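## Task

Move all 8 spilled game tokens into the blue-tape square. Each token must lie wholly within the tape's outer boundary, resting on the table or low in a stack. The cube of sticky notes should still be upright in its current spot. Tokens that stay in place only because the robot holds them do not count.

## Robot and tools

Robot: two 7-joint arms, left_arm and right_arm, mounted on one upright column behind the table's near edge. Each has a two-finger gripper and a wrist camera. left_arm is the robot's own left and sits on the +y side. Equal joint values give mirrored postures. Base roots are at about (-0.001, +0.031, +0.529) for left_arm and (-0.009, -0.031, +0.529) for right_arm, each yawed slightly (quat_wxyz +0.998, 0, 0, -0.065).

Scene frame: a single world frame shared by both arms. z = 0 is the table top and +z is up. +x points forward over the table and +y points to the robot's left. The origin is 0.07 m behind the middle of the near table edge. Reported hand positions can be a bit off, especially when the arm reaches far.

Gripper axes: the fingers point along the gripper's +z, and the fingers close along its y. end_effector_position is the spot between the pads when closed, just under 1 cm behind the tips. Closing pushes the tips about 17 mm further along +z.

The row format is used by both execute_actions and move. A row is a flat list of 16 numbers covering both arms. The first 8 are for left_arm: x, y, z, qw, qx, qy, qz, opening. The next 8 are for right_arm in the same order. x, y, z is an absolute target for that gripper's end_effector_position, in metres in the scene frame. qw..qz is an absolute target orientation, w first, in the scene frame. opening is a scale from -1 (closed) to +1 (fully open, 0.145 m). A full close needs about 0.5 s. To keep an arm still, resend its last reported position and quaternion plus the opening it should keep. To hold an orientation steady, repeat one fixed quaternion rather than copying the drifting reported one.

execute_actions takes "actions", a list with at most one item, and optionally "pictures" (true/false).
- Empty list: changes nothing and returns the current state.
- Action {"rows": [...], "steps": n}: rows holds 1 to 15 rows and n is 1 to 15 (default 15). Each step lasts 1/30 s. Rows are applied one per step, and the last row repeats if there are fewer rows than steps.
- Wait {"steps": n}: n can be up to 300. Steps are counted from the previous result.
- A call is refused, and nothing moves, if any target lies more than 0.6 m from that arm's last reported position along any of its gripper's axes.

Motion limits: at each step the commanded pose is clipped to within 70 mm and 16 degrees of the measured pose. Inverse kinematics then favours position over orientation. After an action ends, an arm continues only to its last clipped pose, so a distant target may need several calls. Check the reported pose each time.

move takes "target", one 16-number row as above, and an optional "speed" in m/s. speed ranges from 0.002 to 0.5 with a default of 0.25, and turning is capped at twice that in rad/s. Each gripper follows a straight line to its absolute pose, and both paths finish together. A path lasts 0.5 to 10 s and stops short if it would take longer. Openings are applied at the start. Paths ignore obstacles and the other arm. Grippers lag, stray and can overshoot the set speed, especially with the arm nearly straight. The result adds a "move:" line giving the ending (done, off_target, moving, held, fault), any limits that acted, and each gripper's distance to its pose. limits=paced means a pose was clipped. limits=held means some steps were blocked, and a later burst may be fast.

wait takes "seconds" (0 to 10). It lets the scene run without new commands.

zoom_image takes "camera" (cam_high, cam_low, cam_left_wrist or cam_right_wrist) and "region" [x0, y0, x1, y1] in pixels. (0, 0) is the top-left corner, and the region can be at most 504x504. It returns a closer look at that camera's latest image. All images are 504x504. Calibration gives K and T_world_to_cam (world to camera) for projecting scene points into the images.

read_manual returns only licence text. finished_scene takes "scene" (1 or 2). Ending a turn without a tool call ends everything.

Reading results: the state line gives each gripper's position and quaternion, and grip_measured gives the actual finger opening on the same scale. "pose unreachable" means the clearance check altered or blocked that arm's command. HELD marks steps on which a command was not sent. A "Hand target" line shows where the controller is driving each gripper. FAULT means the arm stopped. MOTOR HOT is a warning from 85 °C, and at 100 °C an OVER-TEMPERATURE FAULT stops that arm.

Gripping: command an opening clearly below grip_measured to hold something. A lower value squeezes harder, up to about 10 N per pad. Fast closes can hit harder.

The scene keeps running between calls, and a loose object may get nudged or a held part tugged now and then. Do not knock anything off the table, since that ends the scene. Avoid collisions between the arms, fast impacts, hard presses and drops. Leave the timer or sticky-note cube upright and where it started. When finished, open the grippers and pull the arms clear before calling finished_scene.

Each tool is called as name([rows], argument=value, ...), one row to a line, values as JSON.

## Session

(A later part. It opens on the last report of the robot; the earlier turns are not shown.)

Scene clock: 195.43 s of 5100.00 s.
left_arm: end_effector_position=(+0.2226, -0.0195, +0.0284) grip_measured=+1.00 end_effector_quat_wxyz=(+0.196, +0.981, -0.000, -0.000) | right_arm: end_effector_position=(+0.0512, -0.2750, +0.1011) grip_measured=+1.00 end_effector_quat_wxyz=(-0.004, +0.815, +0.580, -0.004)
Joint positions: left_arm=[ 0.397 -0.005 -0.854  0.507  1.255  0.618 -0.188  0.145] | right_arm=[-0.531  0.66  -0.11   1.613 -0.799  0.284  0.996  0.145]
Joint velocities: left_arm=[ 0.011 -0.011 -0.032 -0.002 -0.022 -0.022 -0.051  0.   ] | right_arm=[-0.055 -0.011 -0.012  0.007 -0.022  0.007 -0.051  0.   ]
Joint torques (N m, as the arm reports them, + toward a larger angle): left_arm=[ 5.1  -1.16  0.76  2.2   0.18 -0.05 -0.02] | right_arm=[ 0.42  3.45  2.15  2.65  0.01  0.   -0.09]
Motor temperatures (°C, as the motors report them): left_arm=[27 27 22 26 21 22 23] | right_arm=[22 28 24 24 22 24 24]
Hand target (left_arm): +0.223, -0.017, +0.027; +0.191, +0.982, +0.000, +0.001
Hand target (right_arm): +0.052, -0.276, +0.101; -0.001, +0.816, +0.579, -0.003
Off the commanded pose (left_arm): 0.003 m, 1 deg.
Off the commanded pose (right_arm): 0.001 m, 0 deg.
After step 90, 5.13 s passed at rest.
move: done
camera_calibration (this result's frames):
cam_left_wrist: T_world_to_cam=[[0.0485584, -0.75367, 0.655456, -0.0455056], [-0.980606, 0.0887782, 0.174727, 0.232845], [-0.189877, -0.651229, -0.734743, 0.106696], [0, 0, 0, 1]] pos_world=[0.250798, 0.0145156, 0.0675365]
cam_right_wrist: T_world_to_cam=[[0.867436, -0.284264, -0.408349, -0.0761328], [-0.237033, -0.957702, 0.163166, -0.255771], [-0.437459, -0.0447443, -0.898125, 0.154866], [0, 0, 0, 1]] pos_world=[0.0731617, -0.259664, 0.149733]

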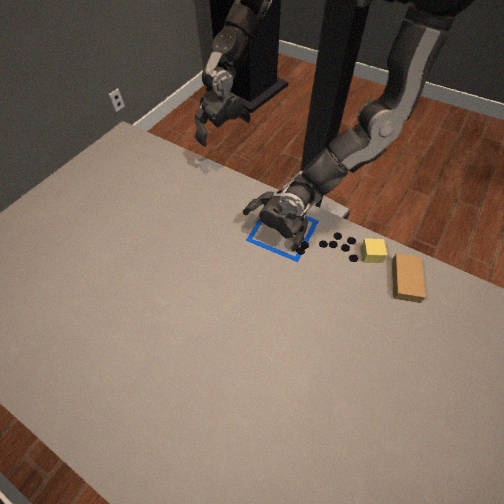

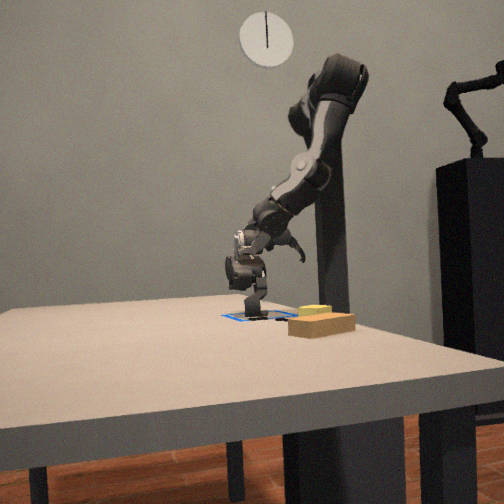

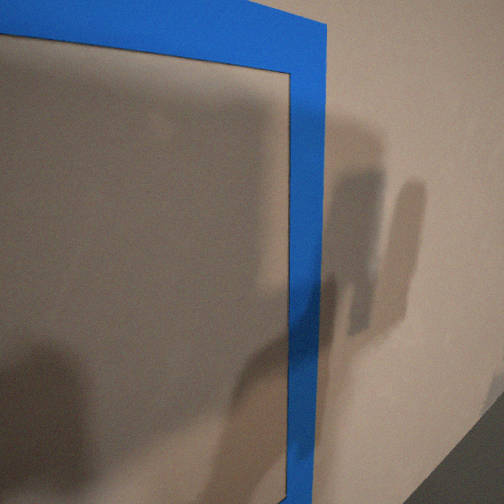

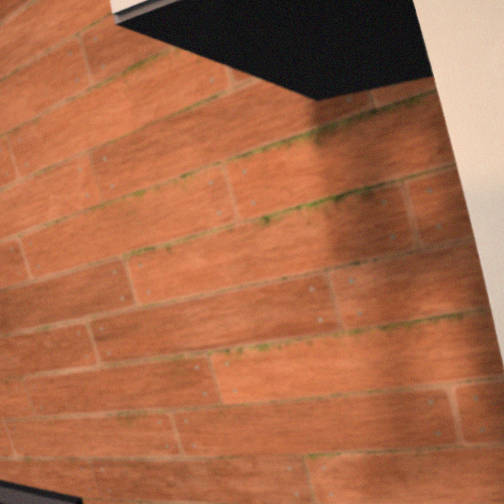

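move(target=[0.2235, 0.0190, 0.0310, 0.1908, 0.9816, 0.0, 0.0, 1, 0.052, -0.276, 0.101, -0.001, 0.816, 0.579, -0.003, 1], speed=0.08)

move(target=[0.2235, 0.0190, 0.0235, 0.1908, 0.9816, 0.0, 0.0, 1, 0.052, -0.276, 0.101, -0.001, 0.816, 0.579, -0.003, 1], speed=0.03)

zoom_image(camera="cam_low", region=[235, 298, 290, 330])

Scene clock: 214.10 s of 5100.00 s.
left_arm: end_effector_position=(+0.2241, +0.0178, +0.0313) grip_measured=+1.00 end_effector_quat_wxyz=(+0.193, +0.981, -0.001, +0.001) | right_arm: end_effector_position=(+0.0512, -0.2750, +0.1011) grip_measured=+1.00 end_effector_quat_wxyz=(-0.004, +0.815, +0.580, -0.004)
Joint positions: left_arm=[ 0.342  0.14  -0.845  0.669  1.28   0.666 -0.195  0.145] | right_arm=[-0.531  0.66  -0.11   1.613 -0.799  0.284  0.996  0.145]
Joint velocities: left_arm=[ 0.011 -0.033  0.002 -0.002 -0.007  0.066 -0.007 -0.   ] | right_arm=[ 0.055  0.077 -0.002  0.012  0.022 -0.066 -0.037 -0.   ]
Joint torques (N m, as the arm reports them, + toward a larger angle): left_arm=[ 4.03 -0.19  1.28  3.17  0.3   0.1   0.04] | right_arm=[ 0.41  3.53  2.16  2.64  0.01  0.01 -0.09]
Motor temperatures (°C, as the motors report them): left_arm=[27 27 22 26 21 22 23] | right_arm=[22 28 24 24 22 24 23]
Hand target (left_arm): +0.223, +0.019, +0.031; +0.191, +0.982, -0.000, -0.001
Hand target (right_arm): +0.052, -0.276, +0.101; -0.001, +0.816, +0.579, -0.003
Off the commanded pose (left_arm): 0.001 m, 0 deg.
Off the commanded pose (right_arm): 0.001 m, 0 deg.
After step 90, 14.80 s passed at rest.
move: done
camera_calibration (this result's frames):
cam_left_wrist: T_world_to_cam=[[0.0458373, -0.757996, 0.650646, -0.0185589], [-0.981186, 0.0881198, 0.171782, 0.230732], [-0.187545, -0.646279, -0.739696, 0.133017], [0, 0, 0, 1]] pos_world=[0.252188, 0.0515663, 0.0708317]
cam_right_wrist: T_world_to_cam=[[0.867436, -0.284264, -0.408349, -0.0761328], [-0.237033, -0.957702, 0.163166, -0.255771], [-0.437459, -0.0447443, -0.898125, 0.154866], [0, 0, 0, 1]] pos_world=[0.0731617, -0.259664, 0.149733]

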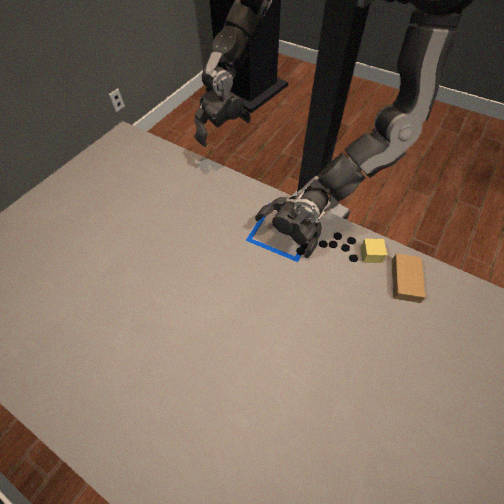

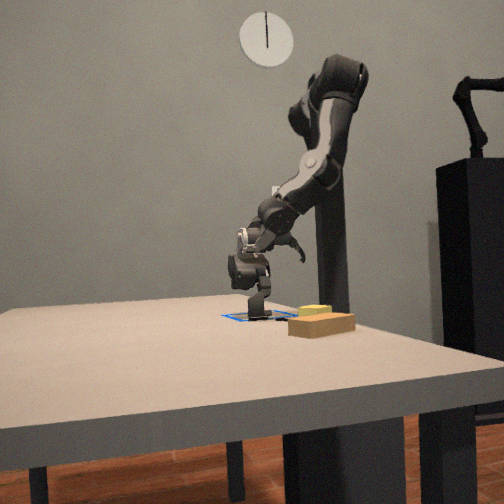

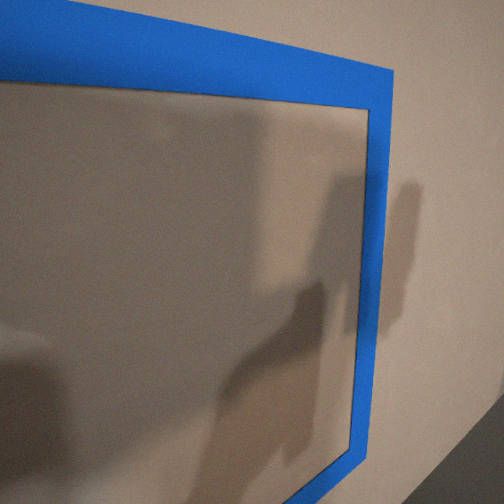

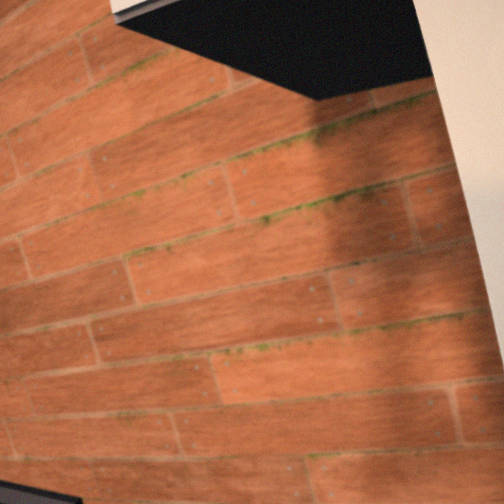

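Scene clock: 214.80 s of 5100.00 s.
left_arm: end_effector_position=(+0.2238, +0.0196, +0.0236) grip_measured=+1.00 end_effector_quat_wxyz=(+0.190, +0.982, +0.001, -0.001) | right_arm: end_effector_position=(+0.0512, -0.2750, +0.1011) grip_measured=+1.00 end_effector_quat_wxyz=(-0.004, +0.815, +0.580, -0.004)
Joint positions: left_arm=[ 0.367  0.112 -0.864  0.576  1.26   0.643 -0.142  0.145] | right_arm=[-0.531  0.66  -0.11   1.613 -0.799  0.284  0.996  0.145]
Joint velocities: left_arm=[-0.055  0.099 -0.002  0.002 -0.007  0.007  0.022  0.   ] | right_arm=[ 0.033  0.077 -0.022  0.017 -0.007 -0.022 -0.051  0.   ]
Joint torques (N m, as the arm reports them, + toward a larger angle): left_arm=[ 5.01 -0.77  0.66  2.11  0.18 -0.06  0.38] | right_arm=[ 0.41  3.47  2.15  2.65  0.01  0.01 -0.09]
Motor temperatures (°C, as the motors report them): left_arm=[27 27 22 26 21 22 23] | right_arm=[22 28 24 24 22 24 23]
Hand target (left_arm): +0.224, +0.019, +0.023; +0.191, +0.982, +0.000, +0.001
Hand target (right_arm): +0.052, -0.276, +0.101; -0.001, +0.816, +0.579, -0.003
Off the commanded pose (left_arm): 0.001 m, 0 deg.
Off the commanded pose (right_arm): 0.001 m, 0 deg.
move: done
camera_calibration (this result's frames):
cam_left_wrist: T_world_to_cam=[[0.0506386, -0.762153, 0.645413, -0.0129966], [-0.980674, 0.0843389, 0.176537, 0.23149], [-0.188981, -0.64188, -0.743153, 0.128702], [0, 0, 0, 1]] pos_world=[0.251996, 0.0531821, 0.0631669]
cam_right_wrist: T_world_to_cam=[[0.867436, -0.284264, -0.408349, -0.0761328], [-0.237033, -0.957702, 0.163166, -0.255771], [-0.437459, -0.0447443, -0.898125, 0.154866], [0, 0, 0, 1]] pos_world=[0.0731617, -0.259664, 0.149733]

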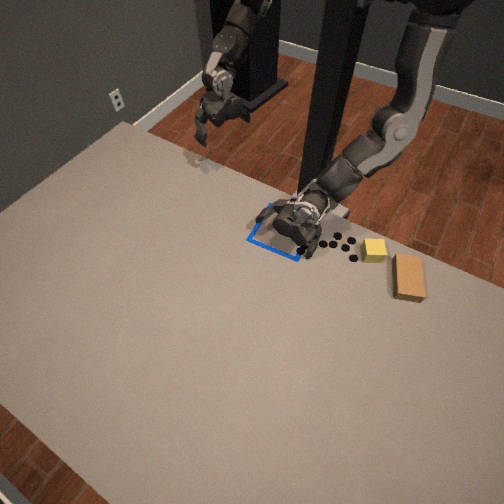

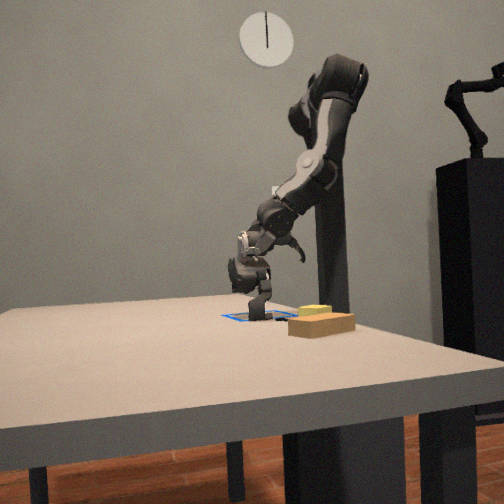

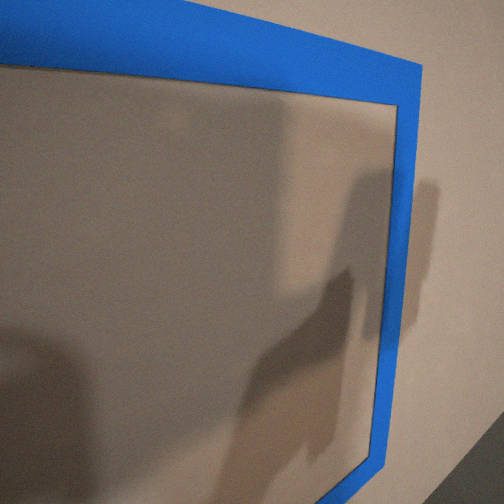

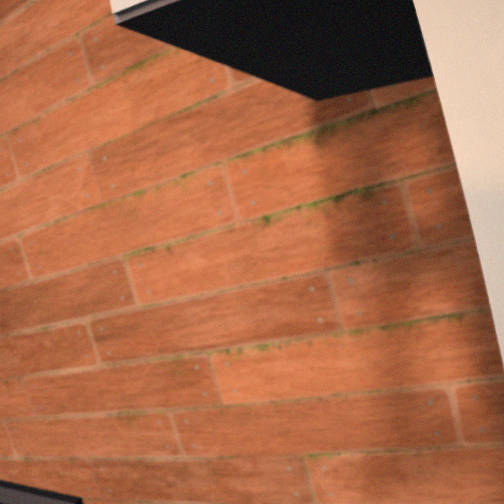

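Region (235, 298, 290, 330) of cam_low's 504x504 image, scaled by 9.164, with more detail than that image has; it fills the top 293 rows of this view, and the rest is white.

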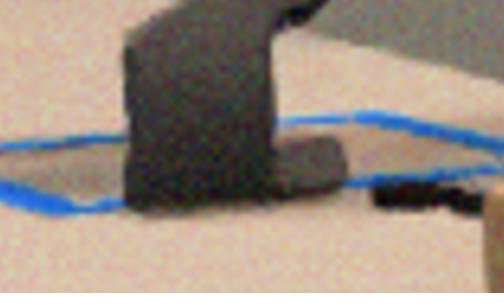

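move(target=[0.2235, -0.0170, 0.0231, 0.1908, 0.9816, 0.0, 0.0, 1, 0.052, -0.276, 0.101, -0.001, 0.816, 0.579, -0.003, 1], speed=0.04)

zoom_image(camera="cam_high", region=[280, 215, 380, 285])

Scene clock: 220.17 s of 5100.00 s.
left_arm: end_effector_position=(+0.2237, -0.0189, +0.0242) grip_measured=+1.00 end_effector_quat_wxyz=(+0.194, +0.981, +0.000, -0.000) | right_arm: end_effector_position=(+0.0512, -0.2750, +0.1011) grip_measured=+1.00 end_effector_quat_wxyz=(-0.004, +0.815, +0.580, -0.004)
Joint positions: left_arm=[ 0.421 -0.029 -0.865  0.433  1.241  0.601 -0.147  0.145] | right_arm=[-0.531  0.66  -0.11   1.613 -0.799  0.284  0.996  0.145]
Joint velocities: left_arm=[ 0.011 -0.033 -0.002 -0.007  0.066  0.051 -0.007  0.   ] | right_arm=[ 0.055 -0.033  0.017  0.007 -0.022 -0.095 -0.007  0.   ]
Joint torques (N m, as the arm reports them, + toward a larger angle): left_arm=[ 5.18 -1.18  0.51  2.11  0.18 -0.05  0.17] | right_arm=[ 0.39  3.52  2.17  2.62  0.01  0.01 -0.1 ]
Motor temperatures (°C, as the motors report them): left_arm=[27 27 22 26 21 22 23] | right_arm=[22 28 24 24 22 24 23]
Hand target (left_arm): +0.224, -0.017, +0.023; +0.191, +0.982, +0.000, +0.001
Hand target (right_arm): +0.052, -0.276, +0.101; -0.001, +0.816, +0.579, -0.003
Off the commanded pose (left_arm): 0.002 m, 0 deg.
Off the commanded pose (right_arm): 0.001 m, 0 deg.
After step 90, 1.23 s passed at rest.
move: done
camera_calibration (this result's frames):
cam_left_wrist: T_world_to_cam=[[0.0492098, -0.756429, 0.652222, -0.0425276], [-0.980714, 0.0870725, 0.174979, 0.234631], [-0.18915, -0.648254, -0.737556, 0.104224], [0, 0, 0, 1]] pos_world=[0.251913, 0.0149644, 0.0635528]
cam_right_wrist: T_world_to_cam=[[0.867436, -0.284264, -0.408349, -0.0761328], [-0.237033, -0.957702, 0.163166, -0.255771], [-0.437459, -0.0447443, -0.898125, 0.154866], [0, 0, 0, 1]] pos_world=[0.0731617, -0.259664, 0.149733]

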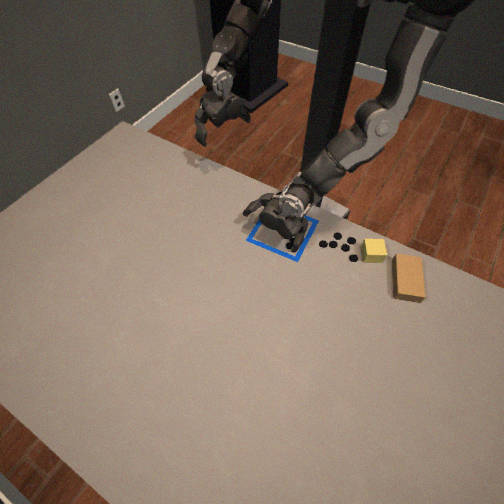

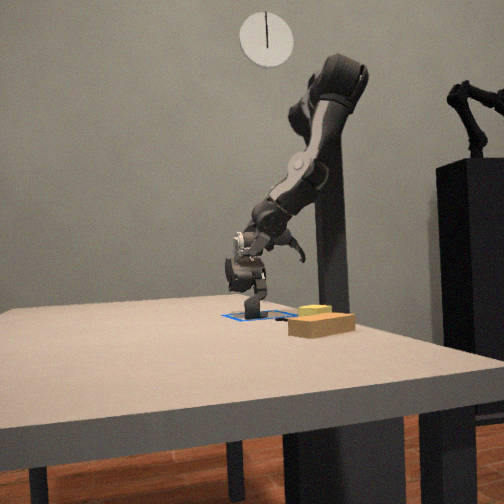

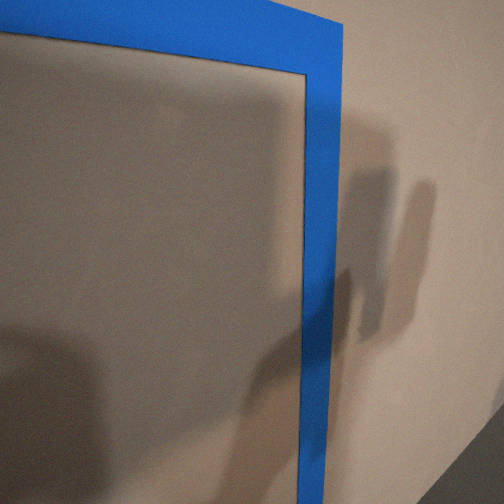

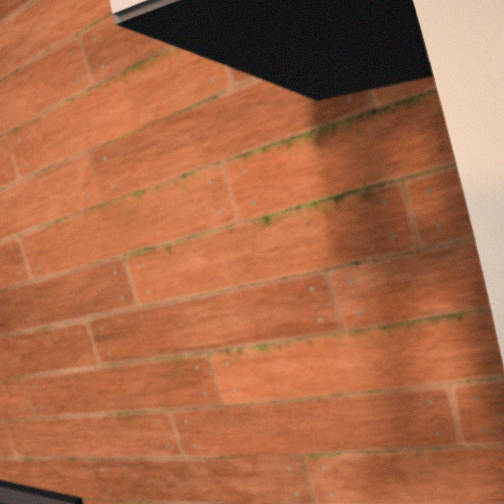

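Region (280, 215, 380, 285) of cam_high's 504x504 image, scaled by 5.040, with more detail than that image has; it fills the top 353 rows of this view, and the rest is white.

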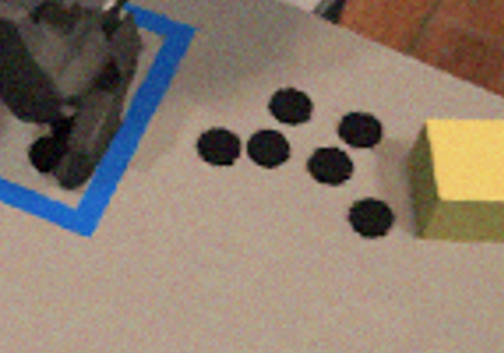

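move(target=[0.1982, 0.1396, 0.0380, 0.18976, 0.97625, -0.10261, -0.01995, 1, 0.052, -0.276, 0.101, -0.001, 0.816, 0.579, -0.003, 1], speed=0.15)

move(target=[0.1982, 0.1396, 0.0228, 0.18976, 0.97625, -0.10261, -0.01995, 1, 0.052, -0.276, 0.101, -0.001, 0.816, 0.579, -0.003, 1], speed=0.04)

zoom_image(camera="cam_low", region=[255, 295, 325, 340])

zoom_image(camera="cam_high", region=[325, 225, 395, 290])

Scene clock: 304.53 s of 5100.00 s.
left_arm: end_effector_position=(+0.1950, +0.1394, +0.0365) grip_measured=+1.00 end_effector_quat_wxyz=(+0.189, +0.976, -0.101, -0.026) | right_arm: end_effector_position=(+0.0512, -0.2750, +0.1011) grip_measured=+1.00 end_effector_quat_wxyz=(-0.004, +0.815, +0.580, -0.004)
Joint positions: left_arm=[ 0.287  0.557 -1.033  0.86   1.187  0.709  0.175  0.145] | right_arm=[-0.531  0.66  -0.11   1.613 -0.799  0.284  0.996  0.145]
Joint velocities: left_arm=[-0.011  0.011 -0.017 -0.007  0.007 -0.081 -0.037  0.   ] | right_arm=[-0.011  0.033  0.022  0.002 -0.037  0.007 -0.037  0.   ]
Joint torques (N m, as the arm reports them, + toward a larger angle): left_arm=[ 3.86  2.56  1.51  1.83  0.2  -0.04  0.35] | right_arm=[ 0.41  3.52  2.14  2.64  0.01  0.01 -0.09]
Motor temperatures (°C, as the motors report them): left_arm=[28 26 22 26 21 22 23] | right_arm=[22 27 24 24 22 24 23]
Hand target (left_arm): +0.195, +0.139, +0.037; +0.191, +0.976, -0.102, -0.025
Hand target (right_arm): +0.052, -0.276, +0.101; -0.001, +0.816, +0.579, -0.003
Off the commanded pose (left_arm): 0.004 m, 1 deg.
Off the commanded pose (right_arm): 0.001 m, 0 deg.
After step 90, 79.87 s passed at rest.
move: off_target (left_arm)
camera_calibration (this result's frames):
cam_left_wrist: T_world_to_cam=[[-0.101409, -0.755628, 0.647103, 0.100132], [-0.939562, 0.286556, 0.187373, 0.154245], [-0.327015, -0.588992, -0.739019, 0.229132], [0, 0, 0, 1]] pos_world=[0.230006, 0.16642, 0.0756361]
cam_right_wrist: T_world_to_cam=[[0.867436, -0.284264, -0.408349, -0.0761328], [-0.237033, -0.957702, 0.163166, -0.255771], [-0.437459, -0.0447443, -0.898125, 0.154866], [0, 0, 0, 1]] pos_world=[0.0731617, -0.259664, 0.149733]

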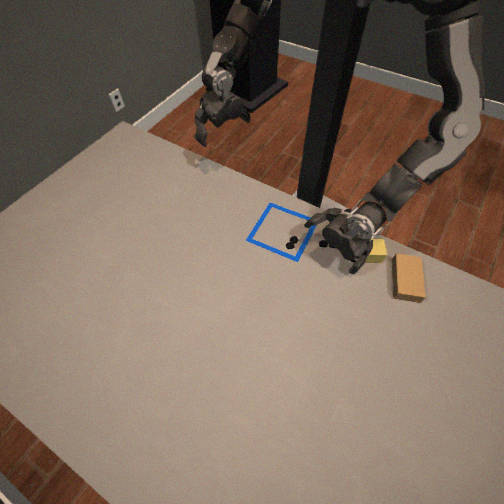

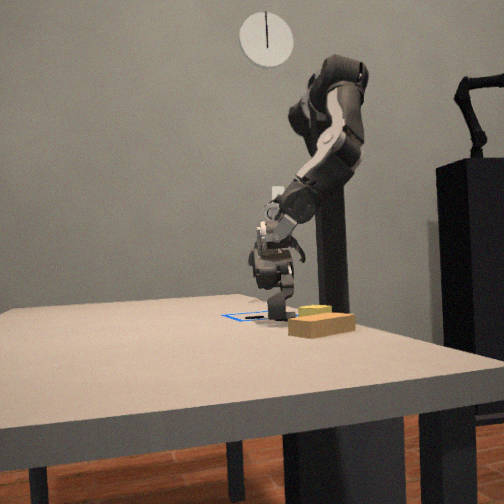

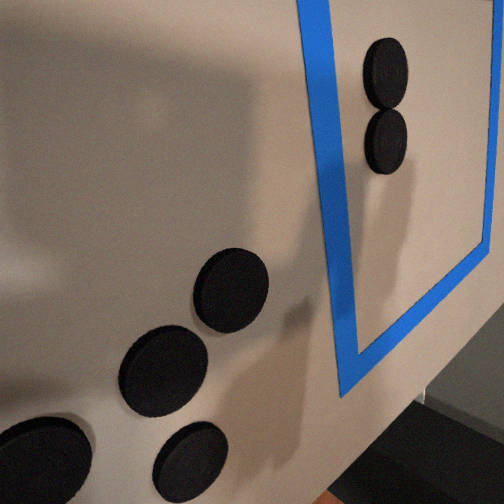

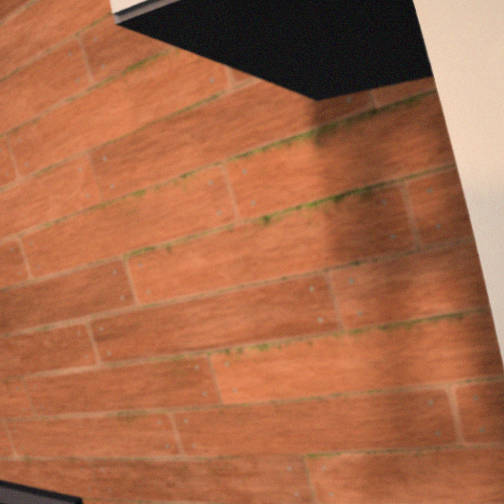

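Scene clock: 305.23 s of 5100.00 s.
left_arm: end_effector_position=(+0.1988, +0.1407, +0.0228) grip_measured=+1.00 end_effector_quat_wxyz=(+0.187, +0.977, -0.101, -0.020) | right_arm: end_effector_position=(+0.0512, -0.2750, +0.1011) grip_measured=+1.00 end_effector_quat_wxyz=(-0.004, +0.815, +0.580, -0.004)
Joint positions: left_arm=[ 0.324  0.492 -1.072  0.709  1.144  0.649  0.254  0.145] | right_arm=[-0.531  0.66  -0.11   1.613 -0.799  0.284  0.996  0.145]
Joint velocities: left_arm=[-0.011  0.055  0.002 -0.002  0.022 -0.007 -0.066  0.   ] | right_arm=[-0.011 -0.099  0.002  0.002  0.022 -0.081 -0.007  0.   ]
Joint torques (N m, as the arm reports them, + toward a larger angle): left_arm=[ 4.2   1.99  1.15  1.19  0.19 -0.08  0.36] | right_arm=[ 0.39  3.48  2.15  2.65  0.    0.01 -0.09]
Motor temperatures (°C, as the motors report them): left_arm=[28 26 22 26 21 22 23] | right_arm=[22 27 24 24 22 24 23]
Hand target (left_arm): +0.199, +0.140, +0.023; +0.189, +0.976, -0.103, -0.019
Hand target (right_arm): +0.052, -0.276, +0.101; -0.001, +0.816, +0.579, -0.003
Off the commanded pose (left_arm): 0.001 m, 0 deg.
Off the commanded pose (right_arm): 0.001 m, 0 deg.
move: done
camera_calibration (this result's frames):
cam_left_wrist: T_world_to_cam=[[-0.108787, -0.757445, 0.643772, 0.112181], [-0.942168, 0.28508, 0.176206, 0.161032], [-0.316993, -0.587373, -0.744653, 0.218977], [0, 0, 0, 1]] pos_world=[0.233337, 0.167685, 0.0624675]
cam_right_wrist: T_world_to_cam=[[0.867436, -0.284264, -0.408349, -0.0761328], [-0.237033, -0.957702, 0.163166, -0.255771], [-0.437459, -0.0447443, -0.898125, 0.154866], [0, 0, 0, 1]] pos_world=[0.0731617, -0.259664, 0.149733]

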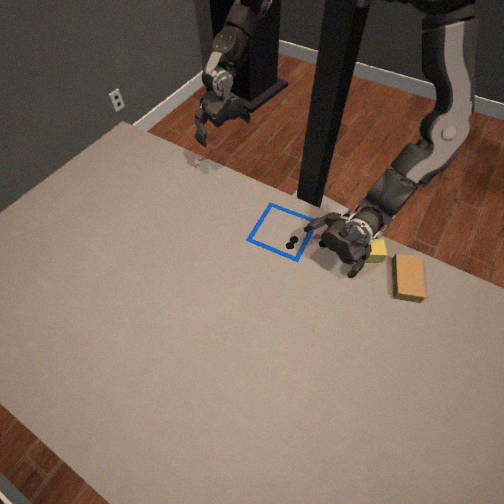

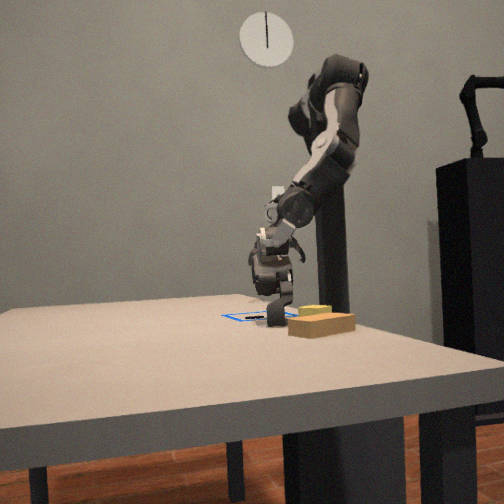

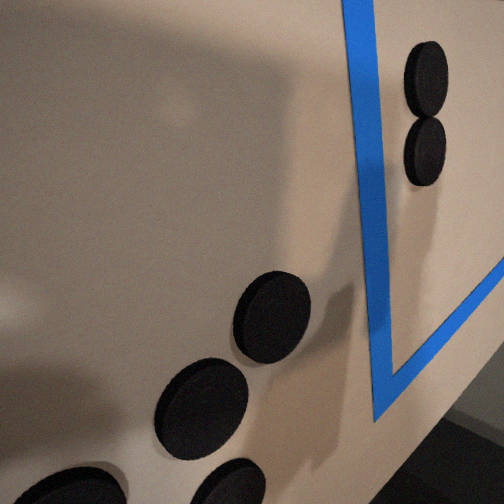

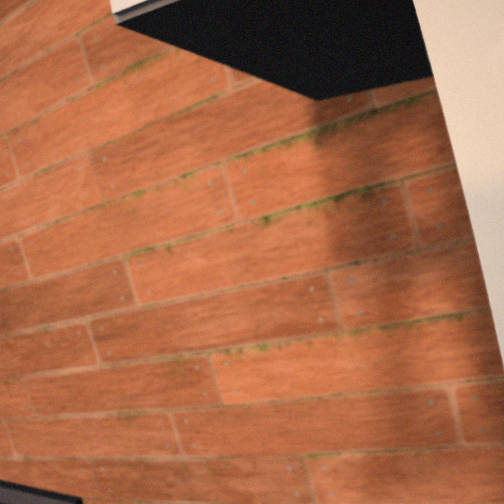

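Region (255, 295, 325, 340) of cam_low's 504x504 image, scaled by 7.200, with more detail than that image has; it fills the top 324 rows of this view, and the rest is white.

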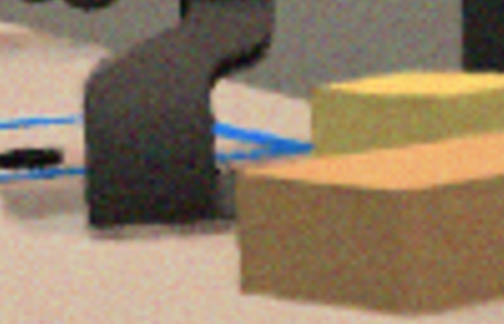

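Region (325, 225, 395, 290) of cam_high's 504x504 image, scaled by 7.200, with more detail than that image has; it fills the top 468 rows of this view, and the rest is white.

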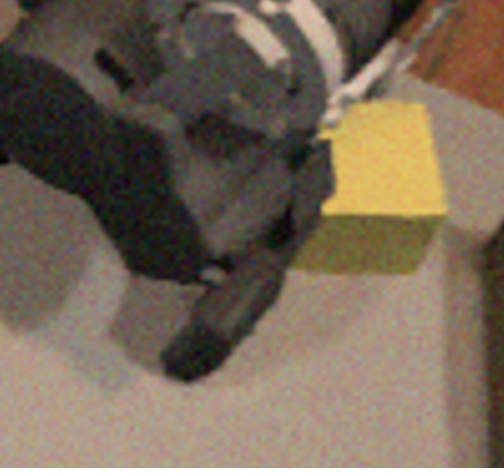

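execute_actions(actions=[])

Scene clock: 321.23 s of 5100.00 s.
left_arm: end_effector_position=(+0.1988, +0.1407, +0.0228) grip_measured=+1.00 end_effector_quat_wxyz=(+0.187, +0.977, -0.101, -0.020) | right_arm: end_effector_position=(+0.0512, -0.2750, +0.1011) grip_measured=+1.00 end_effector_quat_wxyz=(-0.004, +0.815, +0.580, -0.004)
Joint positions: left_arm=[ 0.324  0.492 -1.072  0.709  1.144  0.649  0.255  0.145] | right_arm=[-0.531  0.66  -0.11   1.613 -0.799  0.284  0.996  0.145]
Joint velocities: left_arm=[-0.077  0.077  0.012  0.022  0.022 -0.051 -0.095 -0.   ] | right_arm=[ 0.011 -0.011  0.017 -0.012  0.037 -0.007 -0.007  0.   ]
Joint torques (N m, as the arm reports them, + toward a larger angle): left_arm=[ 4.14  2.    1.15  1.21  0.21 -0.06  0.36] | right_arm=[ 0.43  3.48  2.15  2.66  0.01  0.01 -0.09]
Motor temperatures (°C, as the motors report them): left_arm=[27 26 22 26 21 22 23] | right_arm=[22 27 24 24 22 24 23]
Hand target (left_arm): +0.199, +0.140, +0.023; +0.189, +0.976, -0.103, -0.019
Hand target (right_arm): +0.052, -0.276, +0.101; -0.001, +0.816, +0.579, -0.003
Off the commanded pose (left_arm): 0.001 m, 0 deg.
Off the commanded pose (right_arm): 0.001 m, 0 deg.
Steps of this call (steps 1 to 90: nothing new was sent; then 13.00 s passed at rest). Readings (end_effector_position):
1: left_arm (+0.1988, +0.1407, +0.0228) | right_arm (+0.0512, -0.2750, +0.1011)
2: left_arm (+0.1988, +0.1407, +0.0228) | right_arm (+0.0512, -0.2750, +0.1011)
4: left_arm (+0.1988, +0.1407, +0.0228) | right_arm (+0.0512, -0.2750, +0.1011)
8: left_arm (+0.1988, +0.1407, +0.0228) | right_arm (+0.0512, -0.2750, +0.1011)
90: the state above
camera_calibration (this result's frames):
cam_left_wrist: T_world_to_cam=[[-0.109019, -0.757312, 0.64389, 0.112184], [-0.942083, 0.285391, 0.176156, 0.160961], [-0.317166, -0.587393, -0.744564, 0.219002], [0, 0, 0, 1]] pos_world=[0.233328, 0.167661, 0.0624726]
cam_right_wrist: T_world_to_cam=[[0.867436, -0.284264, -0.408349, -0.0761328], [-0.237033, -0.957702, 0.163166, -0.255771], [-0.437459, -0.0447443, -0.898125, 0.154866], [0, 0, 0, 1]] pos_world=[0.0731617, -0.259664, 0.149733]

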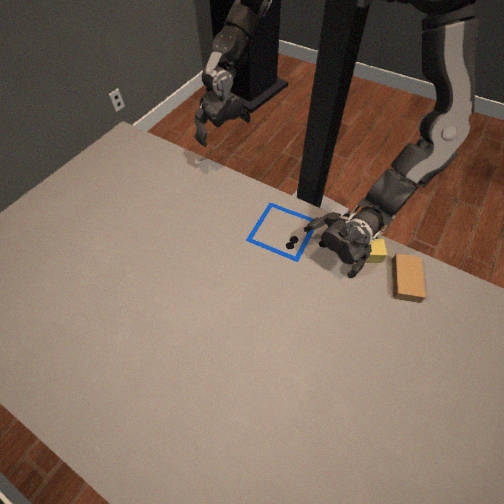

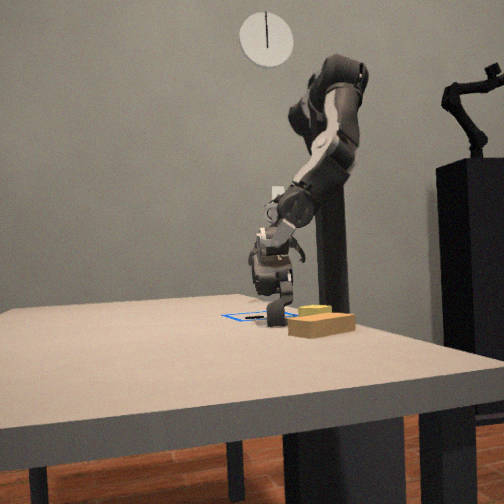

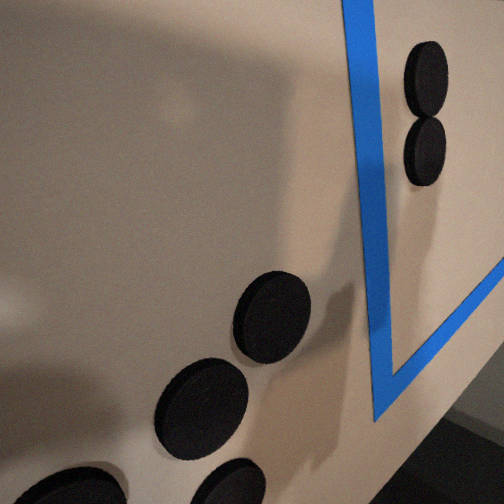

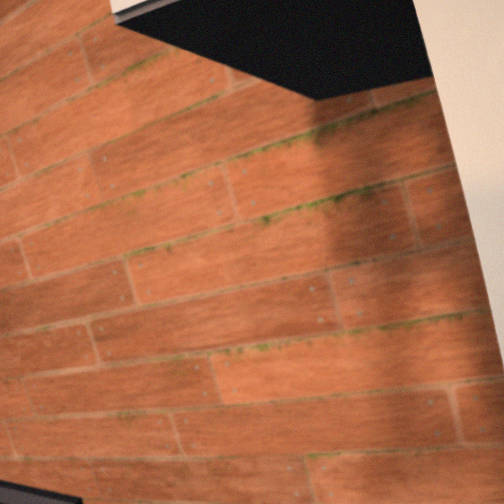

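move(target=[0.1953, 0.1402, 0.0215, 0.18976, 0.97625, -0.10261, -0.01995, 1, 0.052, -0.276, 0.101, -0.001, 0.816, 0.579, -0.003, 1], speed=0.01)

zoom_image(camera="cam_low", region=[230, 280, 350, 345])

zoom_image(camera="cam_high", region=[310, 215, 410, 290])

Scene clock: 324.13 s of 5100.00 s.
left_arm: end_effector_position=(+0.1966, +0.1405, +0.0218) grip_measured=+1.00 end_effector_quat_wxyz=(+0.188, +0.977, -0.101, -0.020) | right_arm: end_effector_position=(+0.0512, -0.2750, +0.1011) grip_measured=+1.00 end_effector_quat_wxyz=(-0.004, +0.815, +0.580, -0.004)
Joint positions: left_arm=[ 0.318  0.492 -1.072  0.711  1.144  0.643  0.255  0.145] | right_arm=[-0.531  0.66  -0.11   1.613 -0.799  0.284  0.996  0.145]
Joint velocities: left_arm=[-0.011 -0.077  0.002 -0.007  0.022  0.051 -0.051 -0.   ] | right_arm=[ 0.033 -0.011 -0.002  0.002 -0.022 -0.037 -0.022 -0.   ]
Joint torques (N m, as the arm reports them, + toward a larger angle): left_arm=[ 3.12  2.53  1.24  1.92  0.22 -0.06  0.31] | right_arm=[ 0.39  3.5   2.14  2.65  0.01  0.01 -0.08]
Motor temperatures (°C, as the motors report them): left_arm=[27 26 22 26 21 22 23] | right_arm=[22 27 24 24 22 24 23]
Hand target (left_arm): +0.195, +0.140, +0.021; +0.190, +0.976, -0.103, -0.020
Hand target (right_arm): +0.052, -0.276, +0.101; -0.001, +0.816, +0.579, -0.003
Off the commanded pose (left_arm): 0.001 m, 0 deg.
Off the commanded pose (right_arm): 0.001 m, 0 deg.
move: done
camera_calibration (this result's frames):
cam_left_wrist: T_world_to_cam=[[-0.109201, -0.75621, 0.645153, 0.112247], [-0.942163, 0.285636, 0.175332, 0.159161], [-0.316866, -0.588692, -0.743665, 0.217505], [0, 0, 0, 1]] pos_world=[0.231134, 0.167464, 0.0614282]
cam_right_wrist: T_world_to_cam=[[0.867436, -0.284264, -0.408349, -0.0761328], [-0.237033, -0.957702, 0.163166, -0.255771], [-0.437459, -0.0447443, -0.898125, 0.154866], [0, 0, 0, 1]] pos_world=[0.0731617, -0.259664, 0.149733]

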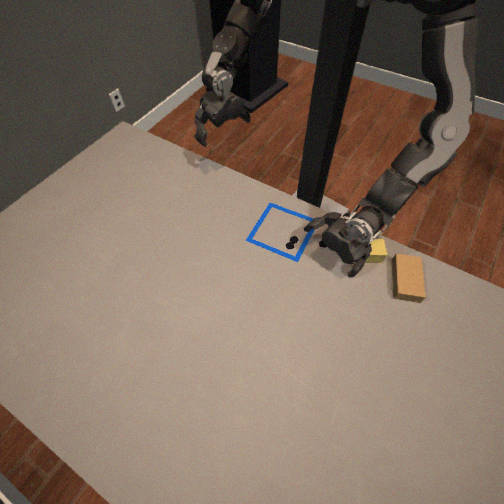

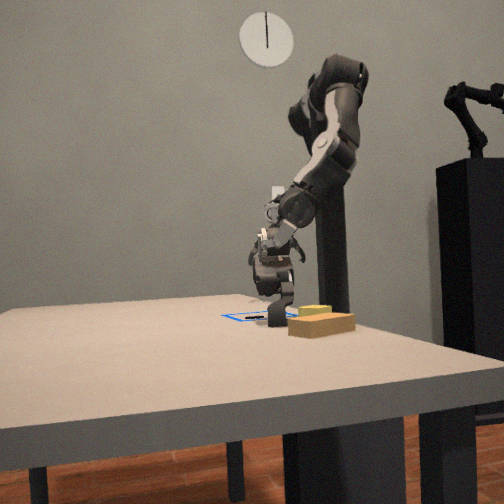

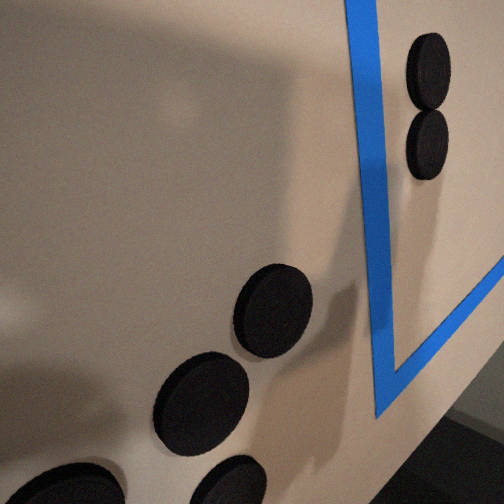

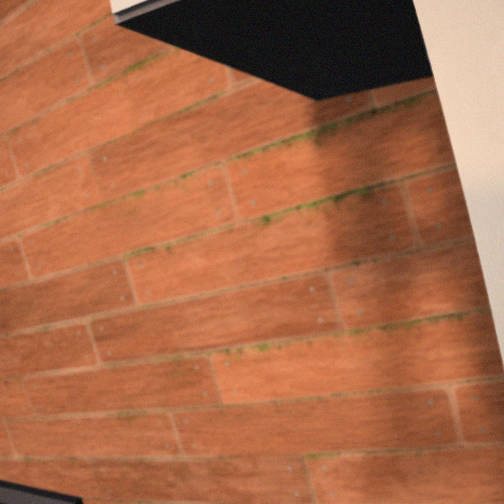

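Region (230, 280, 350, 345) of cam_low's 504x504 image, scaled by 4.200, with more detail than that image has; it fills the top 273 rows of this view, and the rest is white.

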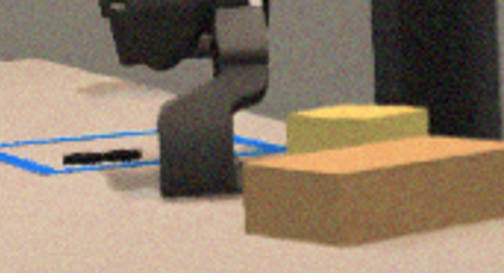

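Region (310, 215, 410, 290) of cam_high's 504x504 image, scaled by 5.040, with more detail than that image has; it fills the top 378 rows of this view, and the rest is white.

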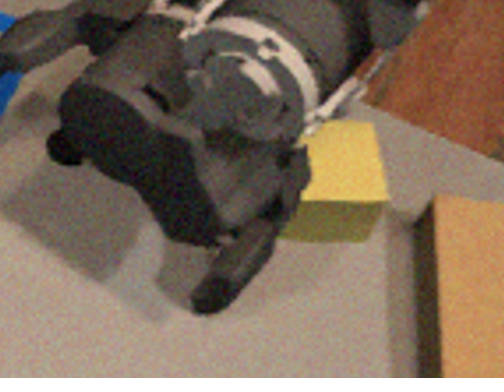

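move(target=[0.1905, 0.1221, 0.0219, 0.18976, 0.97625, -0.10261, -0.01995, 1, 0.052, -0.276, 0.101, -0.001, 0.816, 0.579, -0.003, 1], speed=0.03)

move(target=[0.1826, 0.1023, 0.0224, 0.19063, 0.98070, 0.04282, 0.00832, 1, 0.052, -0.276, 0.101, -0.001, 0.816, 0.579, -0.003, 1], speed=0.06)

zoom_image(camera="cam_high", region=[300, 210, 410, 290])

zoom_image(camera="cam_low", region=[230, 280, 350, 345])

Scene clock: 361.83 s of 5100.00 s.
left_arm: end_effector_position=(+0.1915, +0.1216, +0.0226) grip_measured=+1.00 end_effector_quat_wxyz=(+0.192, +0.976, -0.103, -0.018) | right_arm: end_effector_position=(+0.0512, -0.2750, +0.1011) grip_measured=+1.00 end_effector_quat_wxyz=(-0.004, +0.815, +0.580, -0.004)
Joint positions: left_arm=[ 0.295  0.472 -1.06   0.768  1.17   0.648  0.18   0.145] | right_arm=[-0.531  0.66  -0.11   1.613 -0.799  0.284  0.996  0.145]
Joint velocities: left_arm=[-0.077 -0.011 -0.002 -0.002  0.051  0.037  0.051  0.   ] | right_arm=[-0.055 -0.055 -0.012  0.002 -0.11  -0.007 -0.066  0.   ]
Joint torques (N m, as the arm reports them, + toward a larger angle): left_arm=[ 3.    1.85  1.82  1.98  0.29  0.09 -0.03] | right_arm=[ 0.39  3.53  2.15  2.63  0.01  0.01 -0.09]
Motor temperatures (°C, as the motors report them): left_arm=[27 26 22 26 21 22 23] | right_arm=[22 27 24 24 22 24 23]
Hand target (left_arm): +0.190, +0.122, +0.022; +0.190, +0.976, -0.103, -0.020
Hand target (right_arm): +0.052, -0.276, +0.101; -0.001, +0.816, +0.579, -0.003
Off the commanded pose (left_arm): 0.001 m, 0 deg.
Off the commanded pose (right_arm): 0.001 m, 0 deg.
After step 90, 33.83 s passed at rest.
move: done
camera_calibration (this result's frames):
cam_left_wrist: T_world_to_cam=[[-0.113546, -0.750597, 0.650931, 0.0969008], [-0.941648, 0.290257, 0.170441, 0.159034], [-0.31687, -0.593595, -0.739756, 0.205887], [0, 0, 0, 1]] pos_world=[0.225996, 0.148786, 0.0621242]
cam_right_wrist: T_world_to_cam=[[0.867436, -0.284264, -0.408349, -0.0761328], [-0.237033, -0.957702, 0.163166, -0.255771], [-0.437459, -0.0447443, -0.898125, 0.154866], [0, 0, 0, 1]] pos_world=[0.0731617, -0.259664, 0.149733]

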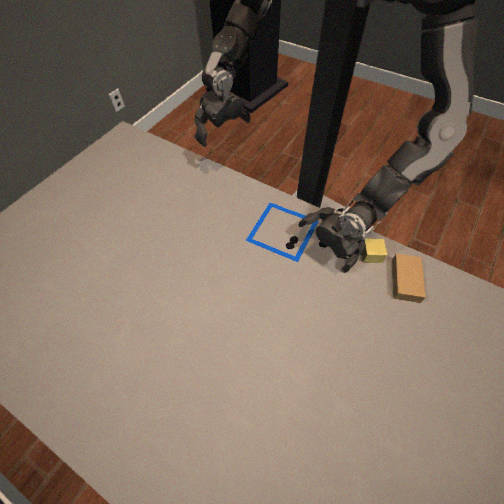

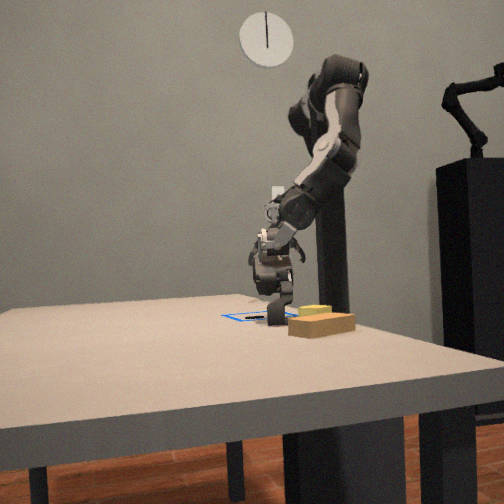

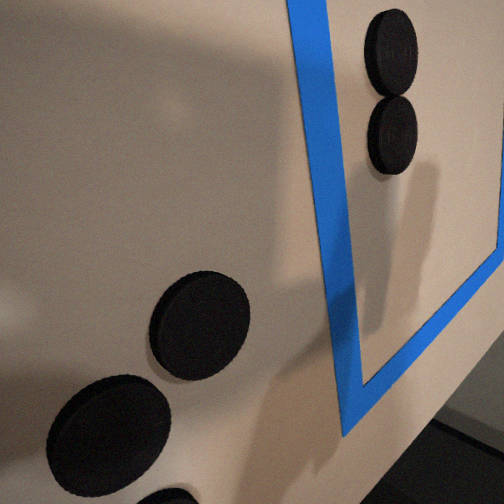

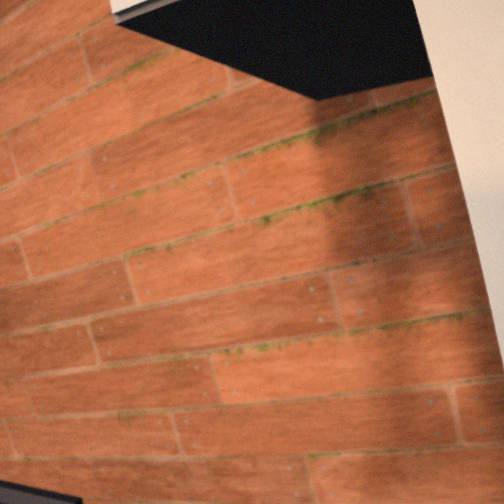

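Scene clock: 364.57 s of 5100.00 s.
left_arm: end_effector_position=(+0.1837, +0.1018, +0.0231) grip_measured=+1.00 end_effector_quat_wxyz=(+0.193, +0.980, +0.040, +0.010) | right_arm: end_effector_position=(+0.0512, -0.2750, +0.1011) grip_measured=+1.00 end_effector_quat_wxyz=(-0.004, +0.815, +0.580, -0.004)
Joint positions: left_arm=[ 0.115  0.42  -0.792  0.913  1.315  0.606 -0.11   0.145] | right_arm=[-0.531  0.66  -0.11   1.613 -0.799  0.284  0.996  0.145]
Joint velocities: left_arm=[-0.011 -0.011 -0.002 -0.002 -0.022 -0.037 -0.007 -0.   ] | right_arm=[ 0.011  0.055 -0.007  0.012 -0.007  0.007  0.037 -0.   ]
Joint torques (N m, as the arm reports them, + toward a larger angle): left_arm=[ 2.26  1.29  1.95  2.94  0.29 -0.05 -0.03] | right_arm=[ 0.39  3.52  2.11  2.65  0.01  0.01 -0.09]
Motor temperatures (°C, as the motors report them): left_arm=[27 26 22 26 21 22 23] | right_arm=[22 27 24 24 22 24 23]
Hand target (left_arm): +0.184, +0.102, +0.023; +0.192, +0.980, +0.042, +0.011
Hand target (right_arm): +0.052, -0.276, +0.101; -0.001, +0.816, +0.579, -0.003
Off the commanded pose (left_arm): 0.001 m, 0 deg.
Off the commanded pose (right_arm): 0.001 m, 0 deg.
move: done
camera_calibration (this result's frames):
cam_left_wrist: T_world_to_cam=[[0.107623, -0.750879, 0.651612, 0.0402377], [-0.98534, 0.0067074, 0.170472, 0.194252], [-0.132375, -0.660406, -0.739149, 0.164952], [0, 0, 0, 1]] pos_world=[0.20891, 0.137846, 0.0625904]
cam_right_wrist: T_world_to_cam=[[0.867436, -0.284264, -0.408349, -0.0761328], [-0.237033, -0.957702, 0.163166, -0.255771], [-0.437459, -0.0447443, -0.898125, 0.154866], [0, 0, 0, 1]] pos_world=[0.0731617, -0.259664, 0.149733]

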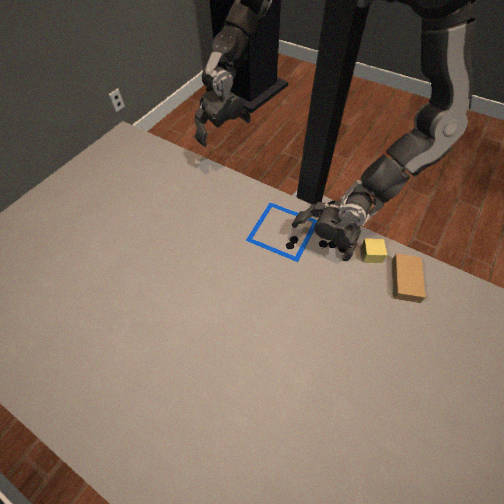

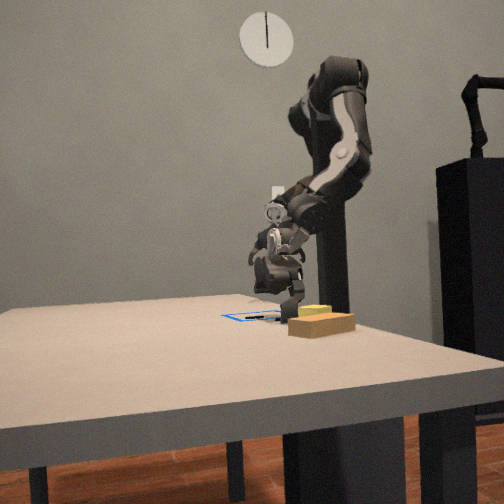

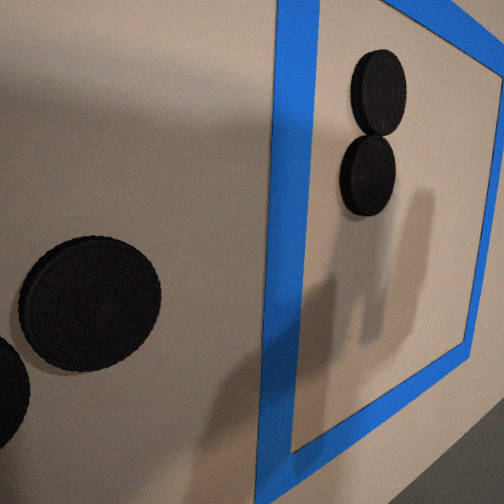

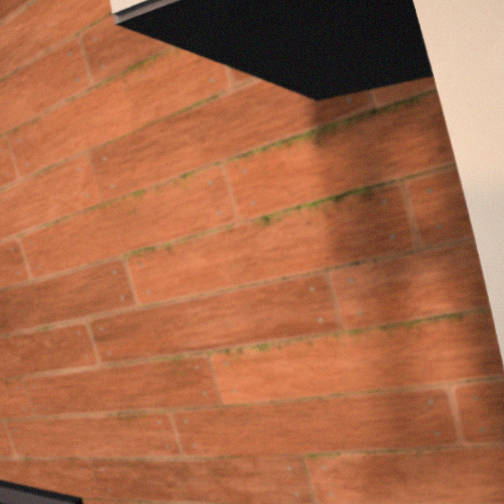

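Region (300, 210, 410, 290) of cam_high's 504x504 image, scaled by 4.582, with more detail than that image has; it fills the top 367 rows of this view, and the rest is white.

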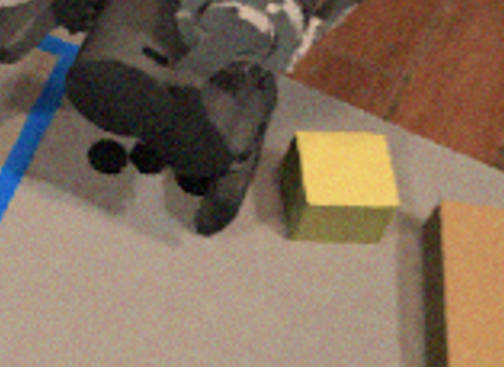

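Region (230, 280, 350, 345) of cam_low's 504x504 image, scaled by 4.200, with more detail than that image has; it fills the top 273 rows of this view, and the rest is white.

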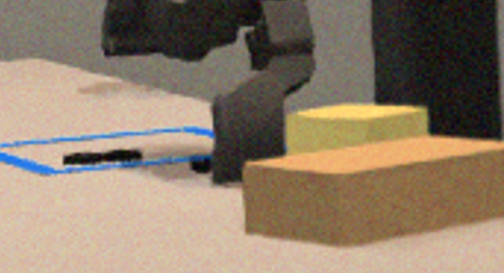

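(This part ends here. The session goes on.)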